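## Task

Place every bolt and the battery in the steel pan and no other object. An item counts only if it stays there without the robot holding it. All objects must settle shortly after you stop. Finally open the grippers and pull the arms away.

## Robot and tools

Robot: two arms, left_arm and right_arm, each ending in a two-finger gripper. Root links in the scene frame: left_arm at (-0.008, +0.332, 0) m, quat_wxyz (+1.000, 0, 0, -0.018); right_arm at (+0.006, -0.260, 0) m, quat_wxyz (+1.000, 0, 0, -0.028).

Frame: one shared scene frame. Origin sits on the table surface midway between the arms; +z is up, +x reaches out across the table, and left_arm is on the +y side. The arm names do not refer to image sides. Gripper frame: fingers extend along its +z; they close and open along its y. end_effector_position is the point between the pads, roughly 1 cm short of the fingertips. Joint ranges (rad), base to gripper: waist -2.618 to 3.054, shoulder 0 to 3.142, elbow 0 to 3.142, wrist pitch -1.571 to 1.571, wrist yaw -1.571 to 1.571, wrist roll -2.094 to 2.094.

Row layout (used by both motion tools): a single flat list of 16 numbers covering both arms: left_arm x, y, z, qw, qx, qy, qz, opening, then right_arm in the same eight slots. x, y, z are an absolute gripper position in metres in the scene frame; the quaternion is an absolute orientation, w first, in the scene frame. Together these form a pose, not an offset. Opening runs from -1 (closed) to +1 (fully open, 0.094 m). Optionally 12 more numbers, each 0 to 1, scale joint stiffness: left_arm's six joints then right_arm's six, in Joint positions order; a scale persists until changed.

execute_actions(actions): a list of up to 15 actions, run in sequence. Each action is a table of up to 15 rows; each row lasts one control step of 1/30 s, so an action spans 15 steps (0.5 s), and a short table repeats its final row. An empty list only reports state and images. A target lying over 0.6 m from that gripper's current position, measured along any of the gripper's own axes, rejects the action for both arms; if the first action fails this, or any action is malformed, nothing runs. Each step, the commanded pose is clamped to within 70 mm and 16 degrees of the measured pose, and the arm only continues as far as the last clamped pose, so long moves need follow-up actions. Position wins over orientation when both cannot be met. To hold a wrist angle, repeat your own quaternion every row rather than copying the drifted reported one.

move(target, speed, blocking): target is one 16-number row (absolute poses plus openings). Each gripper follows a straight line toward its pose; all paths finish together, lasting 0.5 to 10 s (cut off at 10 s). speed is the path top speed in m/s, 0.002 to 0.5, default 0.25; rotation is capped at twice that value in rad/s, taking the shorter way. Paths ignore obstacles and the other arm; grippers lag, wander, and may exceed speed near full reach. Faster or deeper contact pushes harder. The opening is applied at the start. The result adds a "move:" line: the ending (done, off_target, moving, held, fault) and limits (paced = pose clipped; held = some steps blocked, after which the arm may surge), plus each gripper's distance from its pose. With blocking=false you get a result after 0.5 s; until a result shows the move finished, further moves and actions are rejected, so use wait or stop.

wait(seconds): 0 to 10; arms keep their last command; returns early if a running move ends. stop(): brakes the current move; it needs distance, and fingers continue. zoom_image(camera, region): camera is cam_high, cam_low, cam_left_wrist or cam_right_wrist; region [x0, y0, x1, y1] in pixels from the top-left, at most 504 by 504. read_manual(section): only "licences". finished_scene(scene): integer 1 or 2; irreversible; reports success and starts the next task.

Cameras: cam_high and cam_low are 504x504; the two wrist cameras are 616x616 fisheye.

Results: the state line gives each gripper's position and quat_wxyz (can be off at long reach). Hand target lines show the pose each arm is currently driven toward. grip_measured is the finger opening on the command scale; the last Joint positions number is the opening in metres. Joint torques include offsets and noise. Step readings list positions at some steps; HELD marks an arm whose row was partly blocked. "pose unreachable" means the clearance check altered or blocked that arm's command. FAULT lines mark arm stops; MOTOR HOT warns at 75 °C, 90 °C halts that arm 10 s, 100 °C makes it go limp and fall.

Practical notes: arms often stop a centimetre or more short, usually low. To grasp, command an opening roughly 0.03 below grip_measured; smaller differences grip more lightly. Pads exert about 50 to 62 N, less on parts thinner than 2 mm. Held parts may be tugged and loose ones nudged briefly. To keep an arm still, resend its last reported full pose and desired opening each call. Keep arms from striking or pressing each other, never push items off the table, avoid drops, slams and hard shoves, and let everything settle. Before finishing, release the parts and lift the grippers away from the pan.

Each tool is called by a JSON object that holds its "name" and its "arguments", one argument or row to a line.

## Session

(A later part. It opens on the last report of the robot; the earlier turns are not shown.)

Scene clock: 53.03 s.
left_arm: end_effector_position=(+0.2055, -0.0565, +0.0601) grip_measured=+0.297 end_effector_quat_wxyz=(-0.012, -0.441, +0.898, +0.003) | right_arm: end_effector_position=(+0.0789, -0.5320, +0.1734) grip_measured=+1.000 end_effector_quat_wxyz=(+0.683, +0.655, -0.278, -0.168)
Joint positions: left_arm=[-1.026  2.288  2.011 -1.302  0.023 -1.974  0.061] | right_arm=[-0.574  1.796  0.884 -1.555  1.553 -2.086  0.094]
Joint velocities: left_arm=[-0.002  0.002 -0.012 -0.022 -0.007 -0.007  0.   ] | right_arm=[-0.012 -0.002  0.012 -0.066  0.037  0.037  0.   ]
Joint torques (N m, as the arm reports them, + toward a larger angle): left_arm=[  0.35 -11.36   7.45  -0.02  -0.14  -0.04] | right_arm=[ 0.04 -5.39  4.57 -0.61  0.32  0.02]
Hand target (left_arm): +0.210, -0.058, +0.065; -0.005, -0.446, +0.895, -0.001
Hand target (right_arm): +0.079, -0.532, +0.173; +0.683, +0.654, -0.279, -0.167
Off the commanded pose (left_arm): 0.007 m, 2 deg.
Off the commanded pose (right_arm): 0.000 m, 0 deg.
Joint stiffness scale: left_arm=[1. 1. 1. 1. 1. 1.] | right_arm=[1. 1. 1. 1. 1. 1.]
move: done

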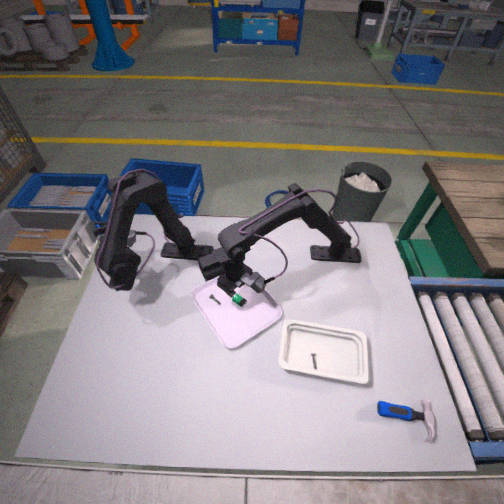

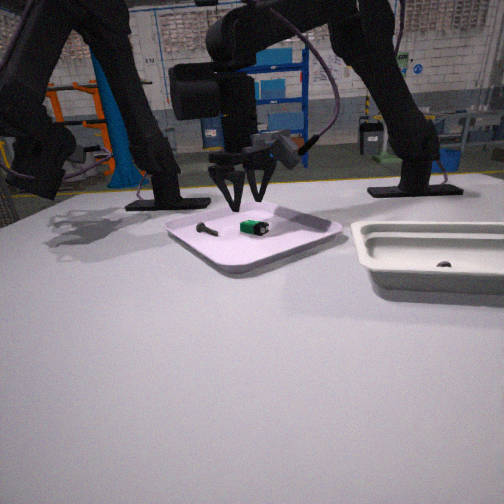

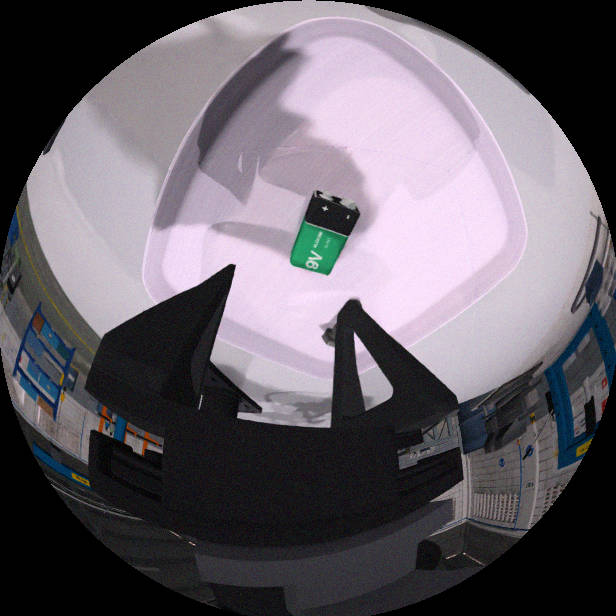

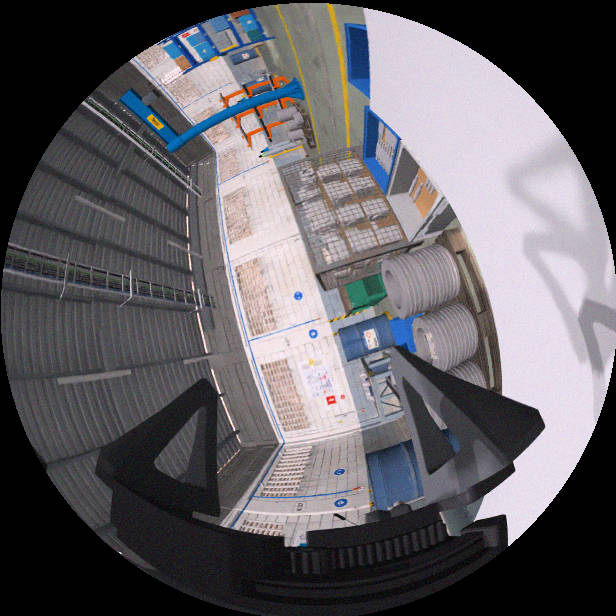

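{"name": "move", "arguments": {
  "target": [0.227,-0.05,0.02,0,-0.446,0.895,0,0.3, 0.0790,-0.5321,0.1733,0.683,0.654,-0.279,-0.167,1],
  "speed": 0.08
}}

Scene clock: 58.57 s.
left_arm: end_effector_position=(+0.2244, -0.0546, +0.0223) grip_measured=+0.297 end_effector_quat_wxyz=(-0.006, -0.447, +0.895, -0.004) | right_arm: end_effector_position=(+0.0789, -0.5320, +0.1734) grip_measured=+1.000 end_effector_quat_wxyz=(+0.683, +0.655, -0.278, -0.168)
Joint positions: left_arm=[-0.991  2.325  1.924 -1.163  0.013 -1.953  0.061] | right_arm=[-0.574  1.796  0.884 -1.555  1.553 -2.086  0.094]
Joint velocities: left_arm=[-0.002  0.002  0.002  0.007 -0.066 -0.022  0.   ] | right_arm=[-0.002 -0.012 -0.007  0.022 -0.007 -0.007  0.   ]
Joint torques (N m, as the arm reports them, + toward a larger angle): left_arm=[  0.37 -12.17   4.64   0.19  -0.15   0.11] | right_arm=[ 0.04 -5.4   4.58 -0.61  0.32  0.02]
Hand target (left_arm): +0.227, -0.050, +0.020; +0.000, -0.446, +0.895, +0.000
Hand target (right_arm): +0.079, -0.532, +0.173; +0.683, +0.654, -0.279, -0.167
Off the commanded pose (left_arm): 0.006 m, 1 deg.
Off the commanded pose (right_arm): 0.000 m, 0 deg.
Joint stiffness scale: left_arm=[1. 1. 1. 1. 1. 1.] | right_arm=[1. 1. 1. 1. 1. 1.]
move: done

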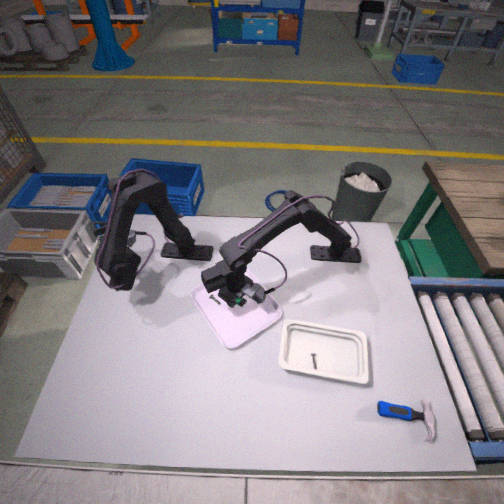

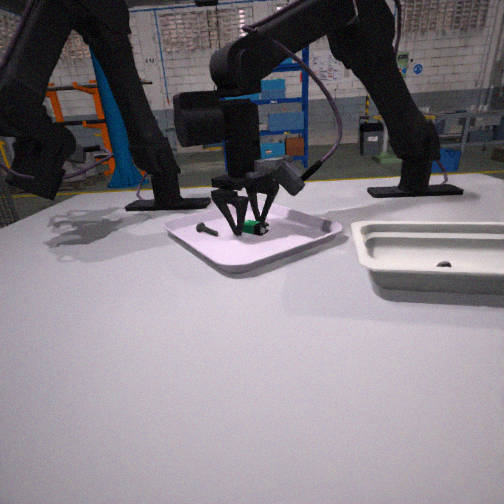

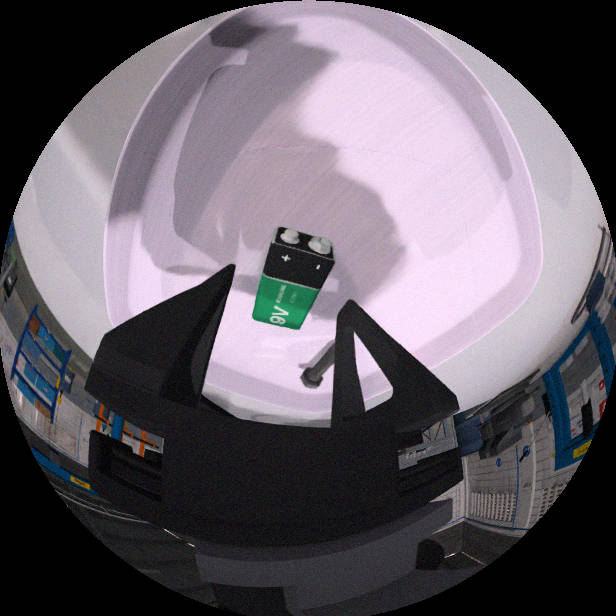

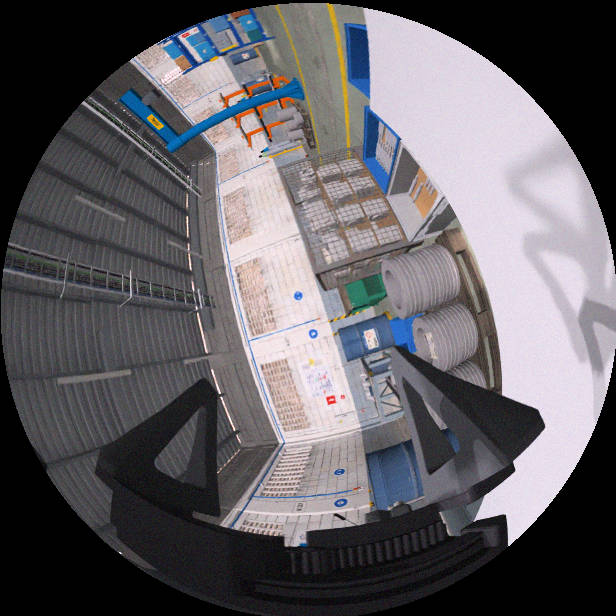

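{"name": "move", "arguments": {
  "target": [0.227,-0.05,0.02,0,-0.446,0.895,0,-0.5, 0.0790,-0.5321,0.1733,0.683,0.654,-0.279,-0.167,1]
}}

{"name": "move", "arguments": {
  "target": [0.25,-0.02,0.11,0,-0.3,0.954,0,-0.5, 0.0790,-0.5321,0.1733,0.683,0.654,-0.279,-0.167,1]
}}

{"name": "move", "arguments": {
  "target": [0.42,0.27,0.09,0,0,1,0,-0.5, 0.0790,-0.5321,0.1733,0.683,0.654,-0.279,-0.167,1]
}}

{"name": "move", "arguments": {
  "target": [0.42,0.27,0.035,0,0,1,0,-0.5, 0.0790,-0.5321,0.1733,0.683,0.654,-0.279,-0.167,1],
  "speed": 0.1
}}

Scene clock: 65.43 s.
left_arm: end_effector_position=(+0.2246, -0.0554, +0.0223) grip_measured=-0.469 end_effector_quat_wxyz=(-0.007, -0.446, +0.895, -0.006) | right_arm: end_effector_position=(+0.0789, -0.5320, +0.1734) grip_measured=+1.000 end_effector_quat_wxyz=(+0.683, +0.655, -0.278, -0.168)
Joint positions: left_arm=[-0.991  2.325  1.924 -1.16   0.015 -1.953  0.025] | right_arm=[-0.574  1.796  0.884 -1.555  1.553 -2.086  0.094]
Joint velocities: left_arm=[-0.002  0.007 -0.017  0.007 -0.051  0.051 -0.001] | right_arm=[-0.007  0.017  0.002 -0.007 -0.022 -0.081  0.   ]
Joint torques (N m, as the arm reports them, + toward a larger angle): left_arm=[  0.41 -12.2    4.49   0.17  -0.19   0.13] | right_arm=[ 0.04 -5.39  4.57 -0.61  0.32  0.02]
Hand target (left_arm): +0.227, -0.050, +0.020; +0.000, -0.446, +0.895, +0.000
Hand target (right_arm): +0.079, -0.532, +0.173; +0.683, +0.654, -0.279, -0.167
Off the commanded pose (left_arm): 0.006 m, 1 deg.
Off the commanded pose (right_arm): 0.000 m, 0 deg.
Joint stiffness scale: left_arm=[1. 1. 1. 1. 1. 1.] | right_arm=[1. 1. 1. 1. 1. 1.]
move: done

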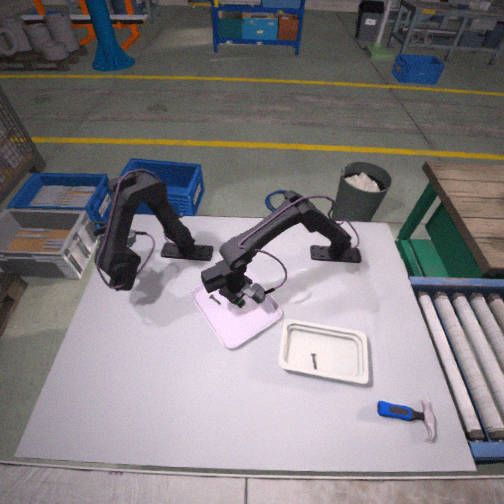

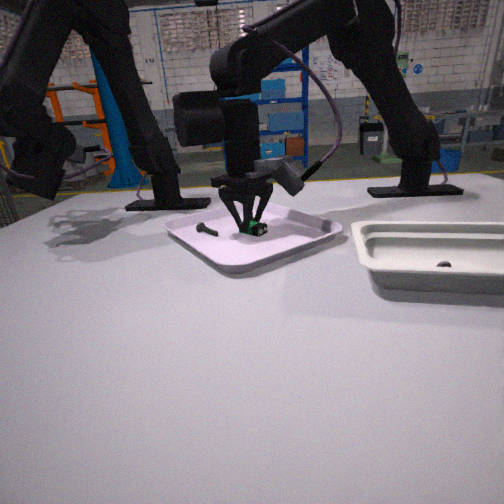

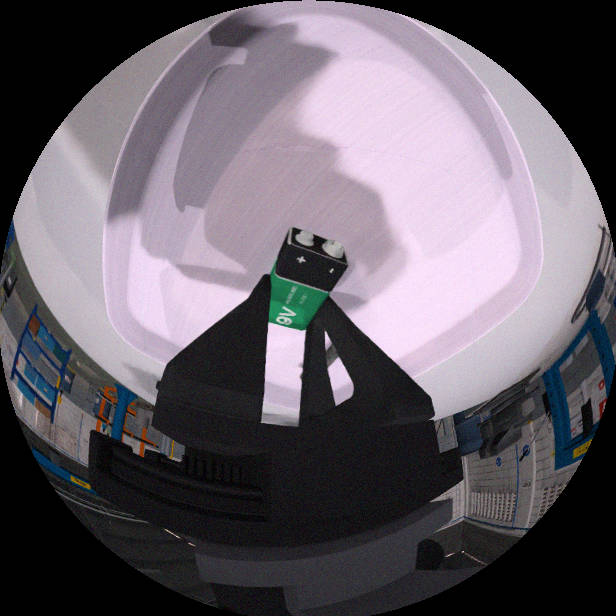

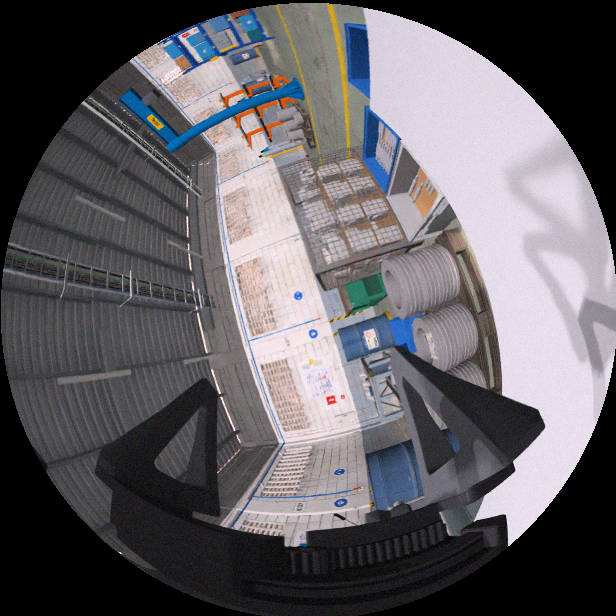

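Scene clock: 66.80 s.
left_arm: end_effector_position=(+0.2455, -0.0203, +0.0997) grip_measured=-0.469 end_effector_quat_wxyz=(-0.008, -0.302, +0.953, +0.003) | right_arm: end_effector_position=(+0.0789, -0.5320, +0.1734) grip_measured=+1.000 end_effector_quat_wxyz=(+0.683, +0.655, -0.278, -0.168)
Joint positions: left_arm=[-0.909  2.25   2.106 -1.437  0.013 -1.558  0.025] | right_arm=[-0.574  1.796  0.884 -1.555  1.553 -2.086  0.094]
Joint velocities: left_arm=[-0.007 -0.007  0.002  0.022  0.007  0.007  0.002] | right_arm=[ 0.007 -0.012 -0.007 -0.051 -0.095 -0.022  0.   ]
Joint torques (N m, as the arm reports them, + toward a larger angle): left_arm=[  0.26 -11.96   7.36  -0.12  -0.16   0.12] | right_arm=[ 0.04 -5.39  4.57 -0.62  0.32  0.02]
Hand target (left_arm): +0.249, -0.019, +0.110; +0.001, -0.300, +0.954, -0.000
Hand target (right_arm): +0.079, -0.532, +0.173; +0.683, +0.654, -0.279, -0.167
Off the commanded pose (left_arm): 0.011 m, 1 deg.
Off the commanded pose (right_arm): 0.000 m, 0 deg.
Joint stiffness scale: left_arm=[1. 1. 1. 1. 1. 1.] | right_arm=[1. 1. 1. 1. 1. 1.]
move: off_target (left_arm)

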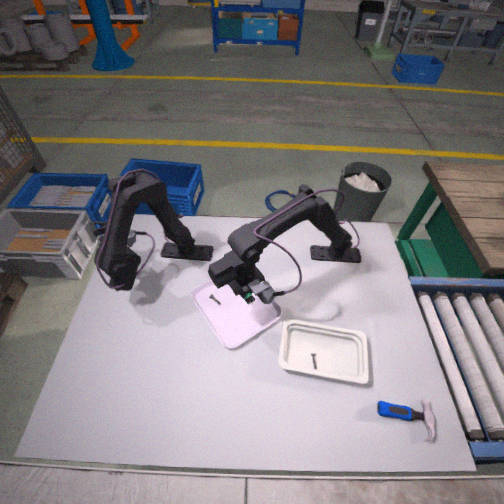

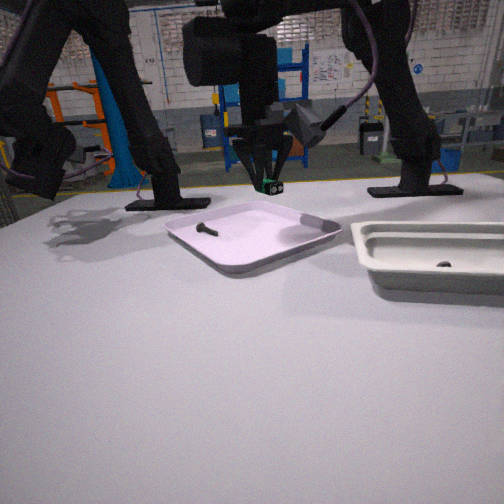

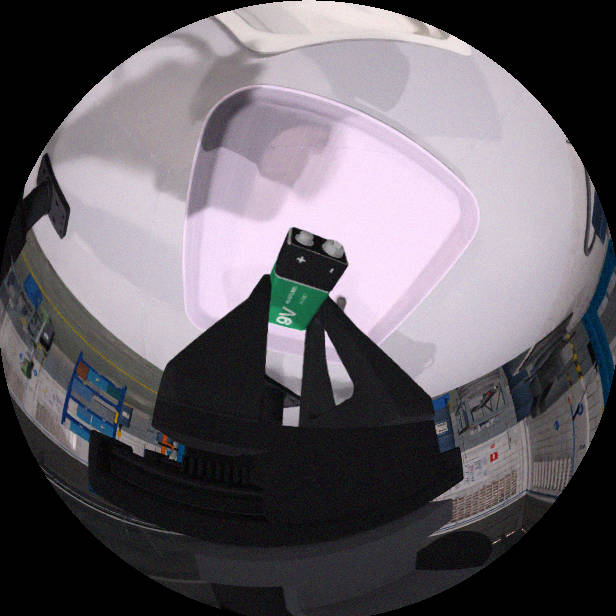

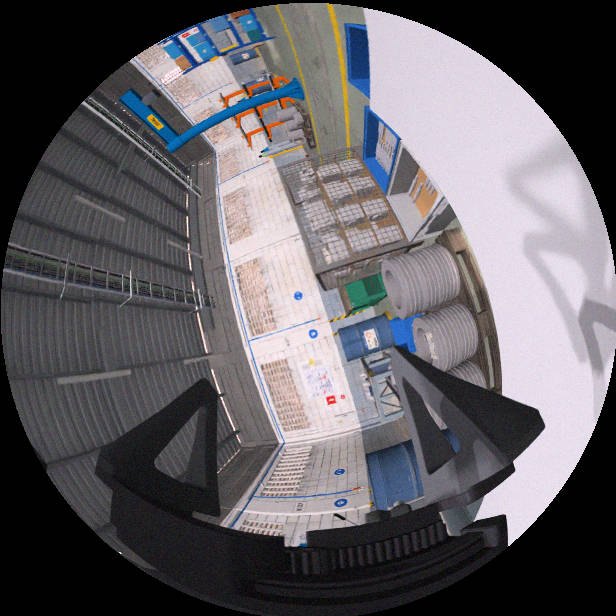

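Scene clock: 68.83 s.
left_arm: end_effector_position=(+0.4141, +0.2763, +0.0821) grip_measured=-0.470 end_effector_quat_wxyz=(-0.006, -0.007, +1.000, +0.006) | right_arm: end_effector_position=(+0.0789, -0.5320, +0.1734) grip_measured=+1.000 end_effector_quat_wxyz=(+0.683, +0.655, -0.278, -0.168)
Joint positions: left_arm=[-0.102  2.208  1.966 -1.343 -0.009 -0.153  0.025] | right_arm=[-0.574  1.796  0.884 -1.555  1.553 -2.086  0.094]
Joint velocities: left_arm=[ 0.012 -0.007 -0.012 -0.037 -0.051 -0.022  0.   ] | right_arm=[ 0.002 -0.002 -0.007  0.007 -0.037 -0.051  0.   ]
Joint torques (N m, as the arm reports them, + toward a larger angle): left_arm=[ -0.48 -11.09   7.72   0.05   0.     0.05] | right_arm=[ 0.05 -5.39  4.57 -0.61  0.32  0.02]
Hand target (left_arm): +0.419, +0.273, +0.090; +0.004, +0.000, +1.000, +0.004
Hand target (right_arm): +0.079, -0.532, +0.173; +0.683, +0.654, -0.279, -0.167
Off the commanded pose (left_arm): 0.012 m, 1 deg.
Off the commanded pose (right_arm): 0.000 m, 0 deg.
Joint stiffness scale: left_arm=[1. 1. 1. 1. 1. 1.] | right_arm=[1. 1. 1. 1. 1. 1.]
move: off_target (left_arm)

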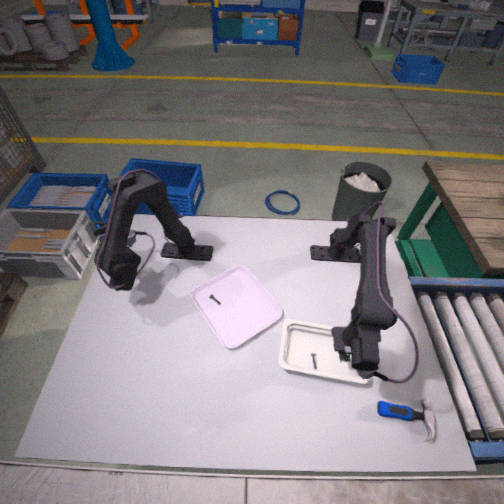

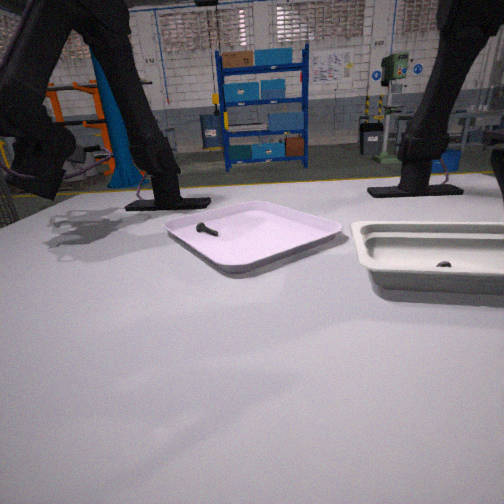

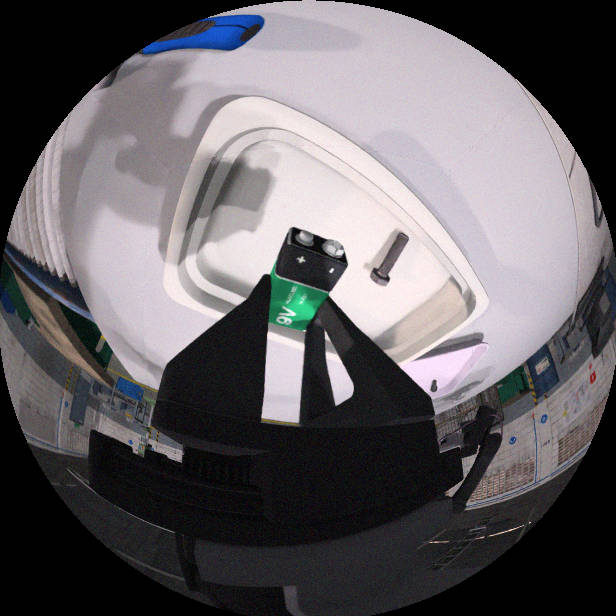

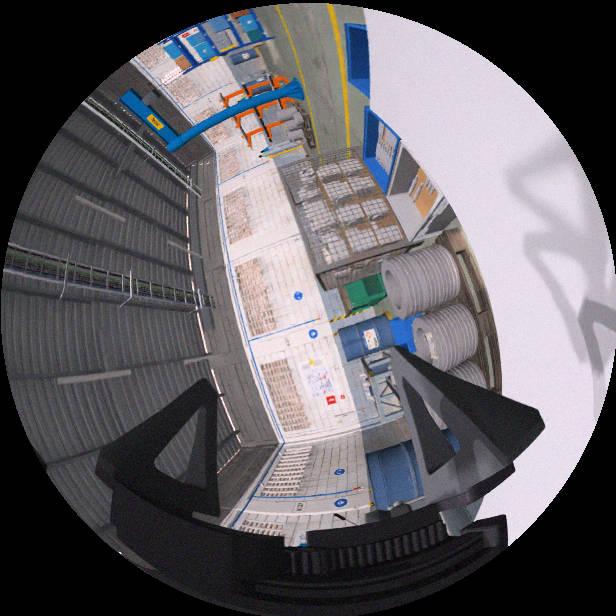

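Scene clock: 69.87 s.
left_arm: end_effector_position=(+0.4171, +0.2745, +0.0337) grip_measured=-0.470 end_effector_quat_wxyz=(-0.011, -0.007, +1.000, +0.002) | right_arm: end_effector_position=(+0.0789, -0.5320, +0.1734) grip_measured=+1.000 end_effector_quat_wxyz=(+0.683, +0.655, -0.278, -0.168)
Joint positions: left_arm=[-0.102  2.25   1.842 -1.185 -0.001 -0.153  0.025] | right_arm=[-0.574  1.796  0.884 -1.555  1.553 -2.086  0.094]
Joint velocities: left_arm=[-0.007 -0.007  0.002 -0.037  0.095 -0.051  0.   ] | right_arm=[-0.012 -0.017 -0.007 -0.022 -0.022 -0.051  0.   ]
Joint torques (N m, as the arm reports them, + toward a larger angle): left_arm=[ -0.71 -12.02   4.92   0.37   0.01   0.12] | right_arm=[ 0.05 -5.39  4.57 -0.61  0.33  0.02]
Hand target (left_arm): +0.421, +0.270, +0.035; -0.000, -0.000, +1.000, +0.000
Hand target (right_arm): +0.079, -0.532, +0.173; +0.683, +0.654, -0.279, -0.167
Off the commanded pose (left_arm): 0.006 m, 2 deg.
Off the commanded pose (right_arm): 0.000 m, 0 deg.
Joint stiffness scale: left_arm=[1. 1. 1. 1. 1. 1.] | right_arm=[1. 1. 1. 1. 1. 1.]
move: done

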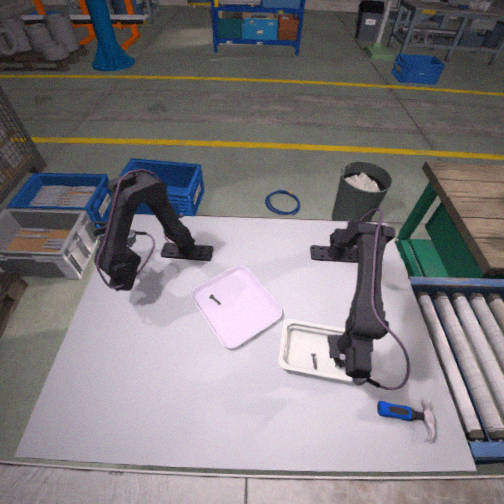

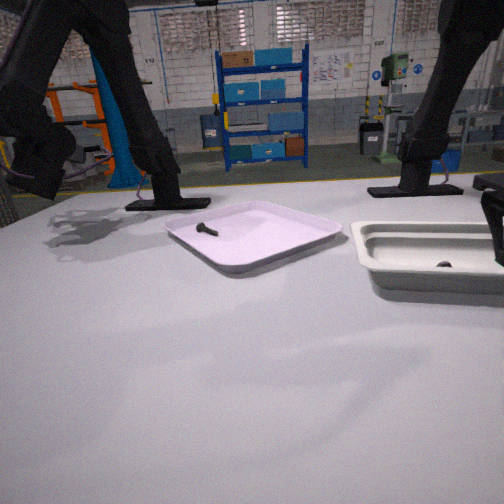

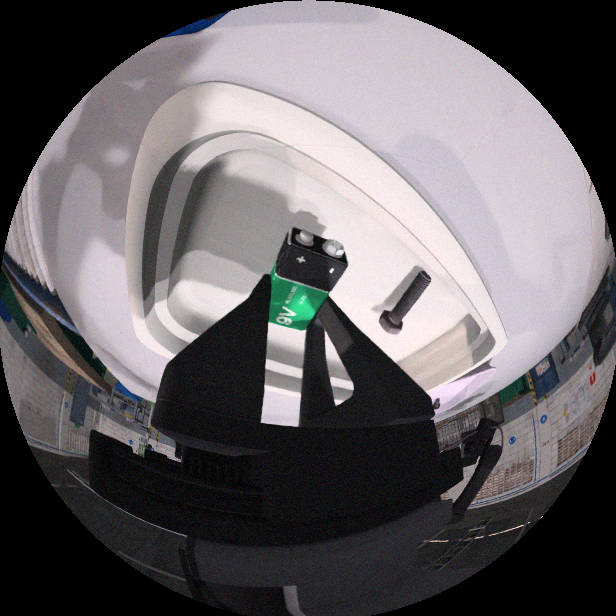

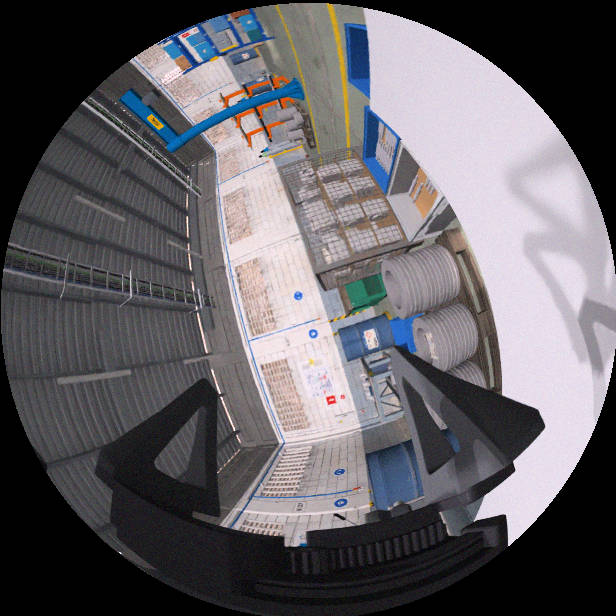

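{"name": "move", "arguments": {
  "target": [0.42,0.27,0.035,0,0,1,0,0.1, 0.0790,-0.5321,0.1733,0.683,0.654,-0.279,-0.167,1]
}}

{"name": "move", "arguments": {
  "target": [0.39,0.20,0.11,0,0,1,0,0.1, 0.0790,-0.5321,0.1733,0.683,0.654,-0.279,-0.167,1]
}}

{"name": "move", "arguments": {
  "target": [0.215,-0.14,0.06,0,-0.342,0.94,0,0, 0.0790,-0.5321,0.1733,0.683,0.654,-0.279,-0.167,1]
}}

Scene clock: 77.10 s.
left_arm: end_effector_position=(+0.4177, +0.2743, +0.0337) grip_measured=+0.097 end_effector_quat_wxyz=(-0.010, -0.007, +1.000, +0.002) | right_arm: end_effector_position=(+0.0789, -0.5320, +0.1734) grip_measured=+1.000 end_effector_quat_wxyz=(+0.683, +0.655, -0.278, -0.168)
Joint positions: left_arm=[-0.102  2.25   1.842 -1.183 -0.001 -0.153  0.052] | right_arm=[-0.574  1.796  0.884 -1.555  1.553 -2.086  0.094]
Joint velocities: left_arm=[-0.012  0.012 -0.007 -0.051  0.022 -0.037  0.   ] | right_arm=[ 0.002 -0.002  0.007  0.037  0.051 -0.037  0.   ]
Joint torques (N m, as the arm reports them, + toward a larger angle): left_arm=[ -0.71 -12.23   4.68   0.24   0.     0.13] | right_arm=[ 0.05 -5.38  4.57 -0.61  0.32  0.02]
Hand target (left_arm): +0.420, +0.270, +0.035; -0.000, +0.000, +1.000, -0.000
Hand target (right_arm): +0.079, -0.532, +0.173; +0.683, +0.654, -0.279, -0.167
Off the commanded pose (left_arm): 0.005 m, 1 deg.
Off the commanded pose (right_arm): 0.000 m, 0 deg.
Joint stiffness scale: left_arm=[1. 1. 1. 1. 1. 1.] | right_arm=[1. 1. 1. 1. 1. 1.]
move: done

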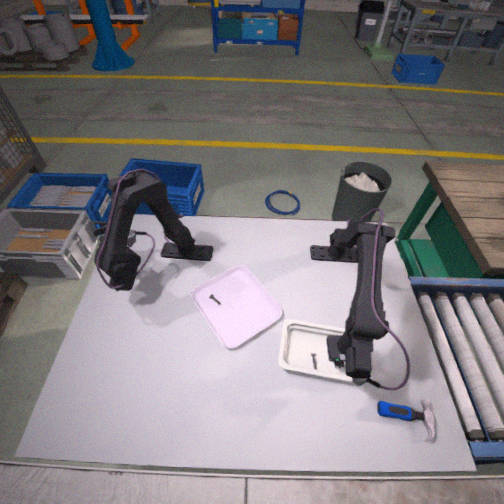

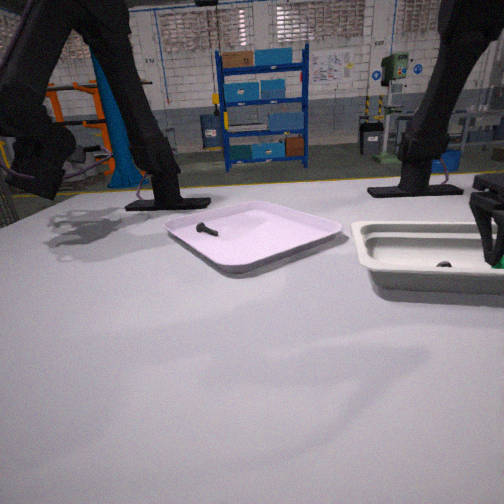

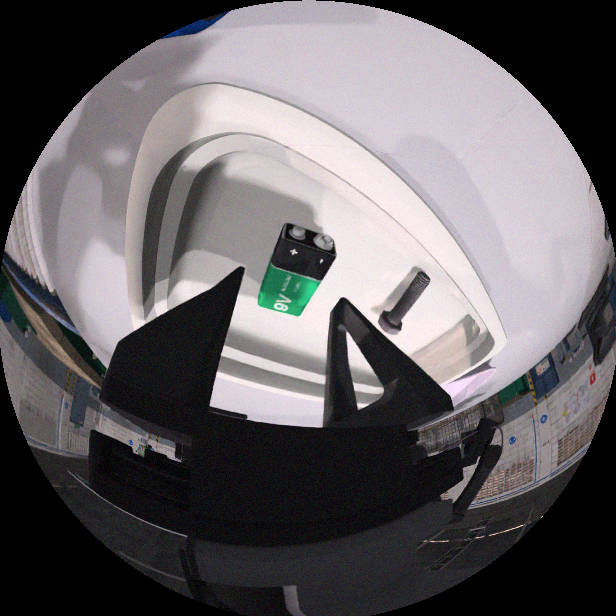

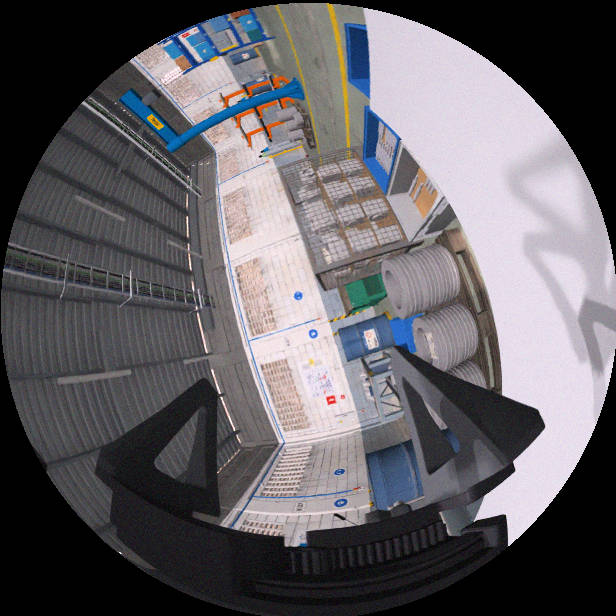

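Scene clock: 78.23 s.
left_arm: end_effector_position=(+0.3847, +0.1976, +0.1002) grip_measured=+0.097 end_effector_quat_wxyz=(-0.012, +0.006, +1.000, -0.001) | right_arm: end_effector_position=(+0.0789, -0.5320, +0.1734) grip_measured=+1.000 end_effector_quat_wxyz=(+0.683, +0.655, -0.278, -0.168)
Joint positions: left_arm=[-0.293  2.17   1.978 -1.402  0.009 -0.316  0.052] | right_arm=[-0.574  1.796  0.884 -1.555  1.553 -2.086  0.094]
Joint velocities: left_arm=[ 0.007  0.007 -0.022 -0.007 -0.037 -0.066 -0.001] | right_arm=[-0.002 -0.017  0.002  0.007  0.007 -0.095  0.   ]
Joint torques (N m, as the arm reports them, + toward a larger angle): left_arm=[  0.41 -11.55   7.35  -0.05  -0.06   0.03] | right_arm=[ 0.04 -5.39  4.57 -0.61  0.32  0.02]
Hand target (left_arm): +0.389, +0.199, +0.110; -0.000, -0.000, +1.000, -0.001
Hand target (right_arm): +0.079, -0.532, +0.173; +0.683, +0.654, -0.279, -0.167
Off the commanded pose (left_arm): 0.011 m, 2 deg.
Off the commanded pose (right_arm): 0.000 m, 0 deg.
Joint stiffness scale: left_arm=[1. 1. 1. 1. 1. 1.] | right_arm=[1. 1. 1. 1. 1. 1.]
move: off_target (left_arm)

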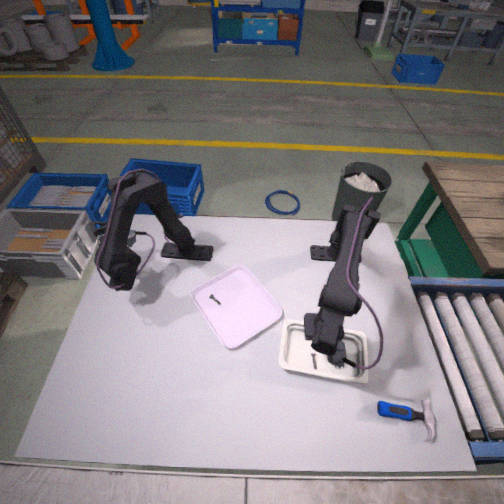

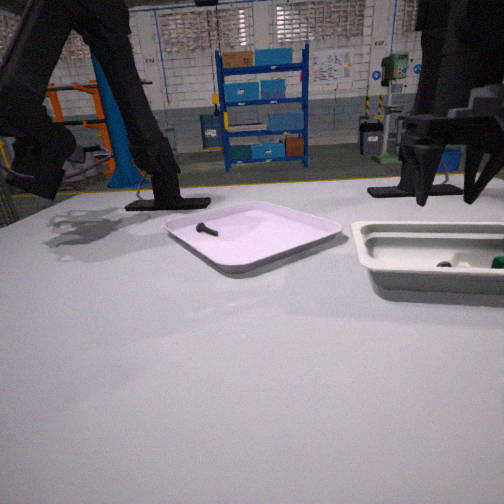

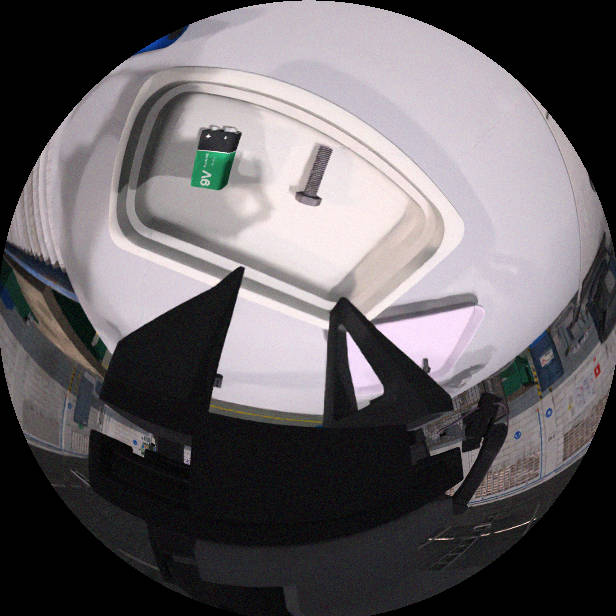

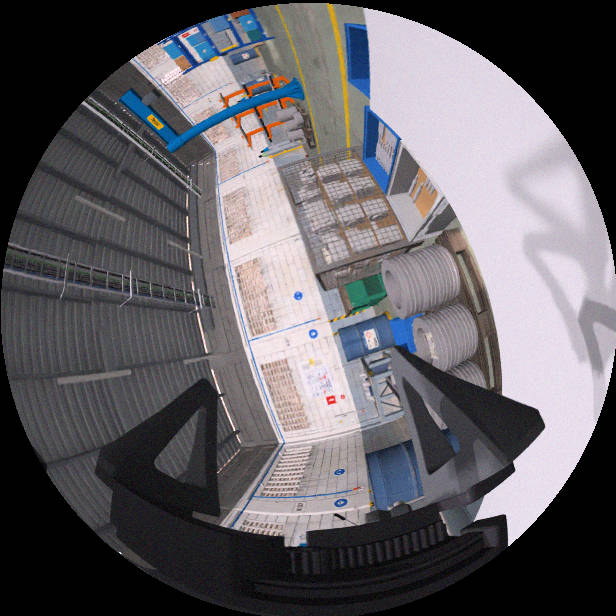

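Scene clock: 80.50 s.
left_arm: end_effector_position=(+0.2109, -0.1453, +0.0525) grip_measured=+0.002 end_effector_quat_wxyz=(-0.008, -0.335, +0.941, -0.047) | right_arm: end_effector_position=(+0.0789, -0.5320, +0.1734) grip_measured=+1.000 end_effector_quat_wxyz=(+0.683, +0.655, -0.278, -0.168)
Joint positions: left_arm=[-1.099  2.731  2.797 -1.544  0.025 -1.82   0.047] | right_arm=[-0.574  1.796  0.884 -1.555  1.553 -2.086  0.094]
Joint velocities: left_arm=[ 0.002 -0.012  0.002 -0.066  0.037 -0.066 -0.001] | right_arm=[-0.012 -0.002 -0.012 -0.066 -0.022  0.007  0.   ]
Joint torques (N m, as the arm reports them, + toward a larger angle): left_arm=[  0.56 -14.16   7.32   0.05  -0.14  -0.04] | right_arm=[ 0.05 -5.4   4.58 -0.62  0.32  0.02]
Hand target (left_arm): +0.215, -0.142, +0.060; -0.001, -0.342, +0.939, -0.048
Hand target (right_arm): +0.079, -0.532, +0.173; +0.683, +0.654, -0.279, -0.167
Off the commanded pose (left_arm): 0.010 m, 6 deg.
Off the commanded pose (right_arm): 0.000 m, 0 deg.
Joint stiffness scale: left_arm=[1. 1. 1. 1. 1. 1.] | right_arm=[1. 1. 1. 1. 1. 1.]
joint sent to its limit (left arm) — the command would take joint 4 (wrist pitch) past its lower limit, so that joint was sent only as far as its limit.
move: off_target (left_arm)

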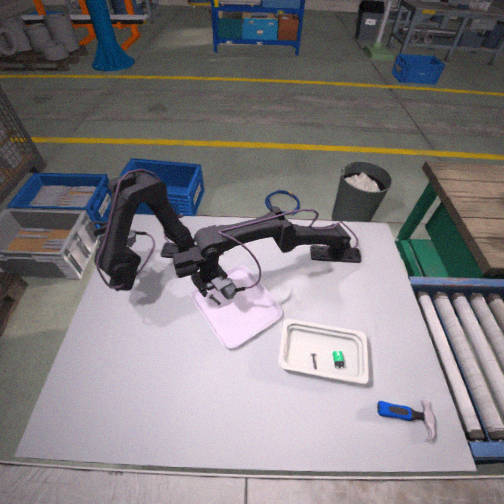

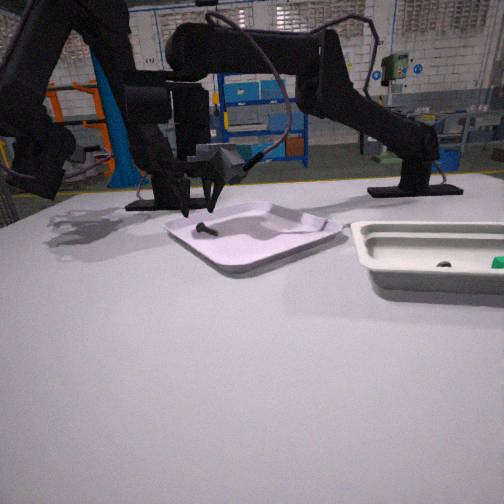

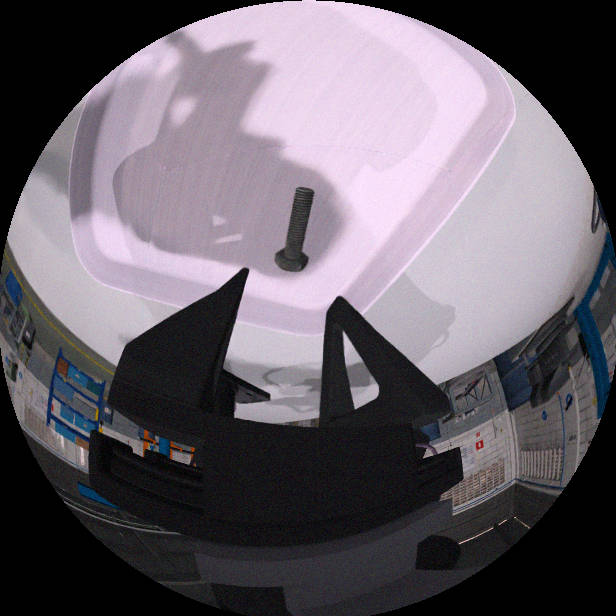

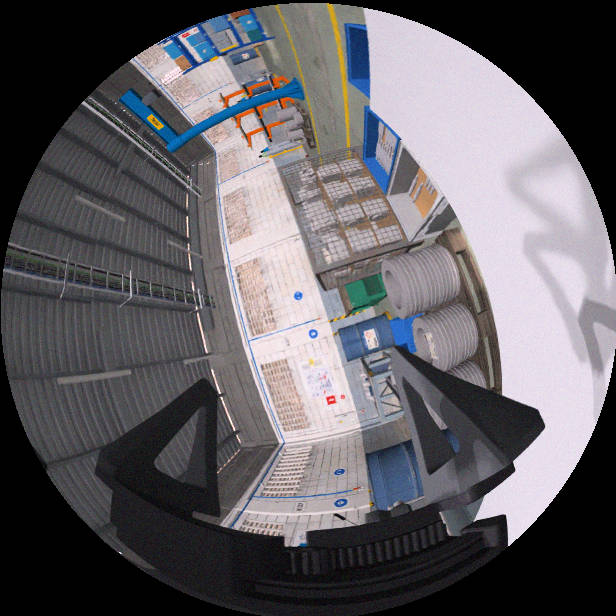

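{"name": "move", "arguments": {
  "target": [0.227,-0.126,0.017,0,-0.399,0.917,0,0, 0.0790,-0.5321,0.1733,0.683,0.654,-0.279,-0.167,1],
  "speed": 0.08
}}

Scene clock: 86.03 s.
left_arm: end_effector_position=(+0.2226, -0.1333, +0.0195) grip_measured=+0.002 end_effector_quat_wxyz=(-0.007, -0.391, +0.920, -0.013) | right_arm: end_effector_position=(+0.0789, -0.5320, +0.1734) grip_measured=+1.000 end_effector_quat_wxyz=(+0.683, +0.655, -0.278, -0.168)
Joint positions: left_arm=[-1.072  2.797  2.797 -1.546  0.015 -1.911  0.047] | right_arm=[-0.574  1.796  0.884 -1.555  1.553 -2.086  0.094]
Joint velocities: left_arm=[-0.012 -0.002  0.012 -0.007  0.066 -0.022 -0.001] | right_arm=[-0.002 -0.002 -0.002  0.037  0.066 -0.037  0.   ]
Joint torques (N m, as the arm reports them, + toward a larger angle): left_arm=[  0.57 -13.57   5.92   0.06  -0.12  -0.01] | right_arm=[ 0.04 -5.4   4.57 -0.61  0.32  0.02]
Hand target (left_arm): +0.227, -0.126, +0.017; +0.000, -0.399, +0.917, -0.001
Hand target (right_arm): +0.079, -0.532, +0.173; +0.683, +0.654, -0.279, -0.167
Off the commanded pose (left_arm): 0.009 m, 2 deg.
Off the commanded pose (right_arm): 0.000 m, 0 deg.
Joint stiffness scale: left_arm=[1. 1. 1. 1. 1. 1.] | right_arm=[1. 1. 1. 1. 1. 1.]
move: done

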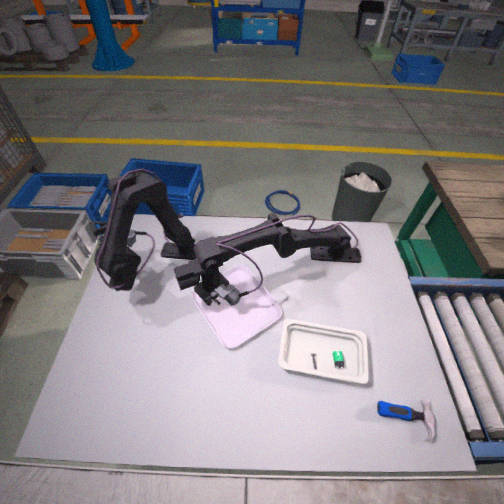

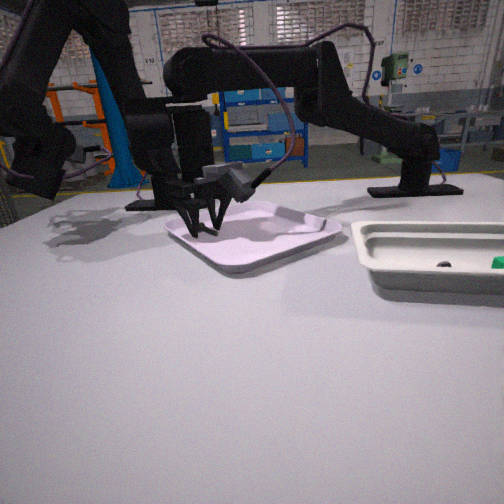

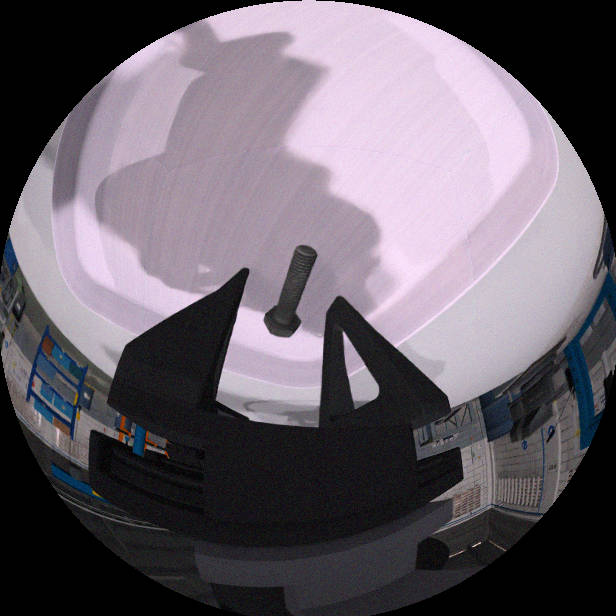

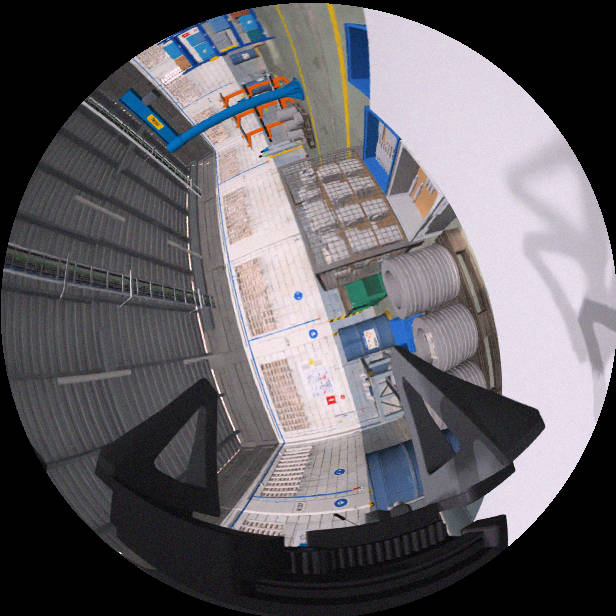

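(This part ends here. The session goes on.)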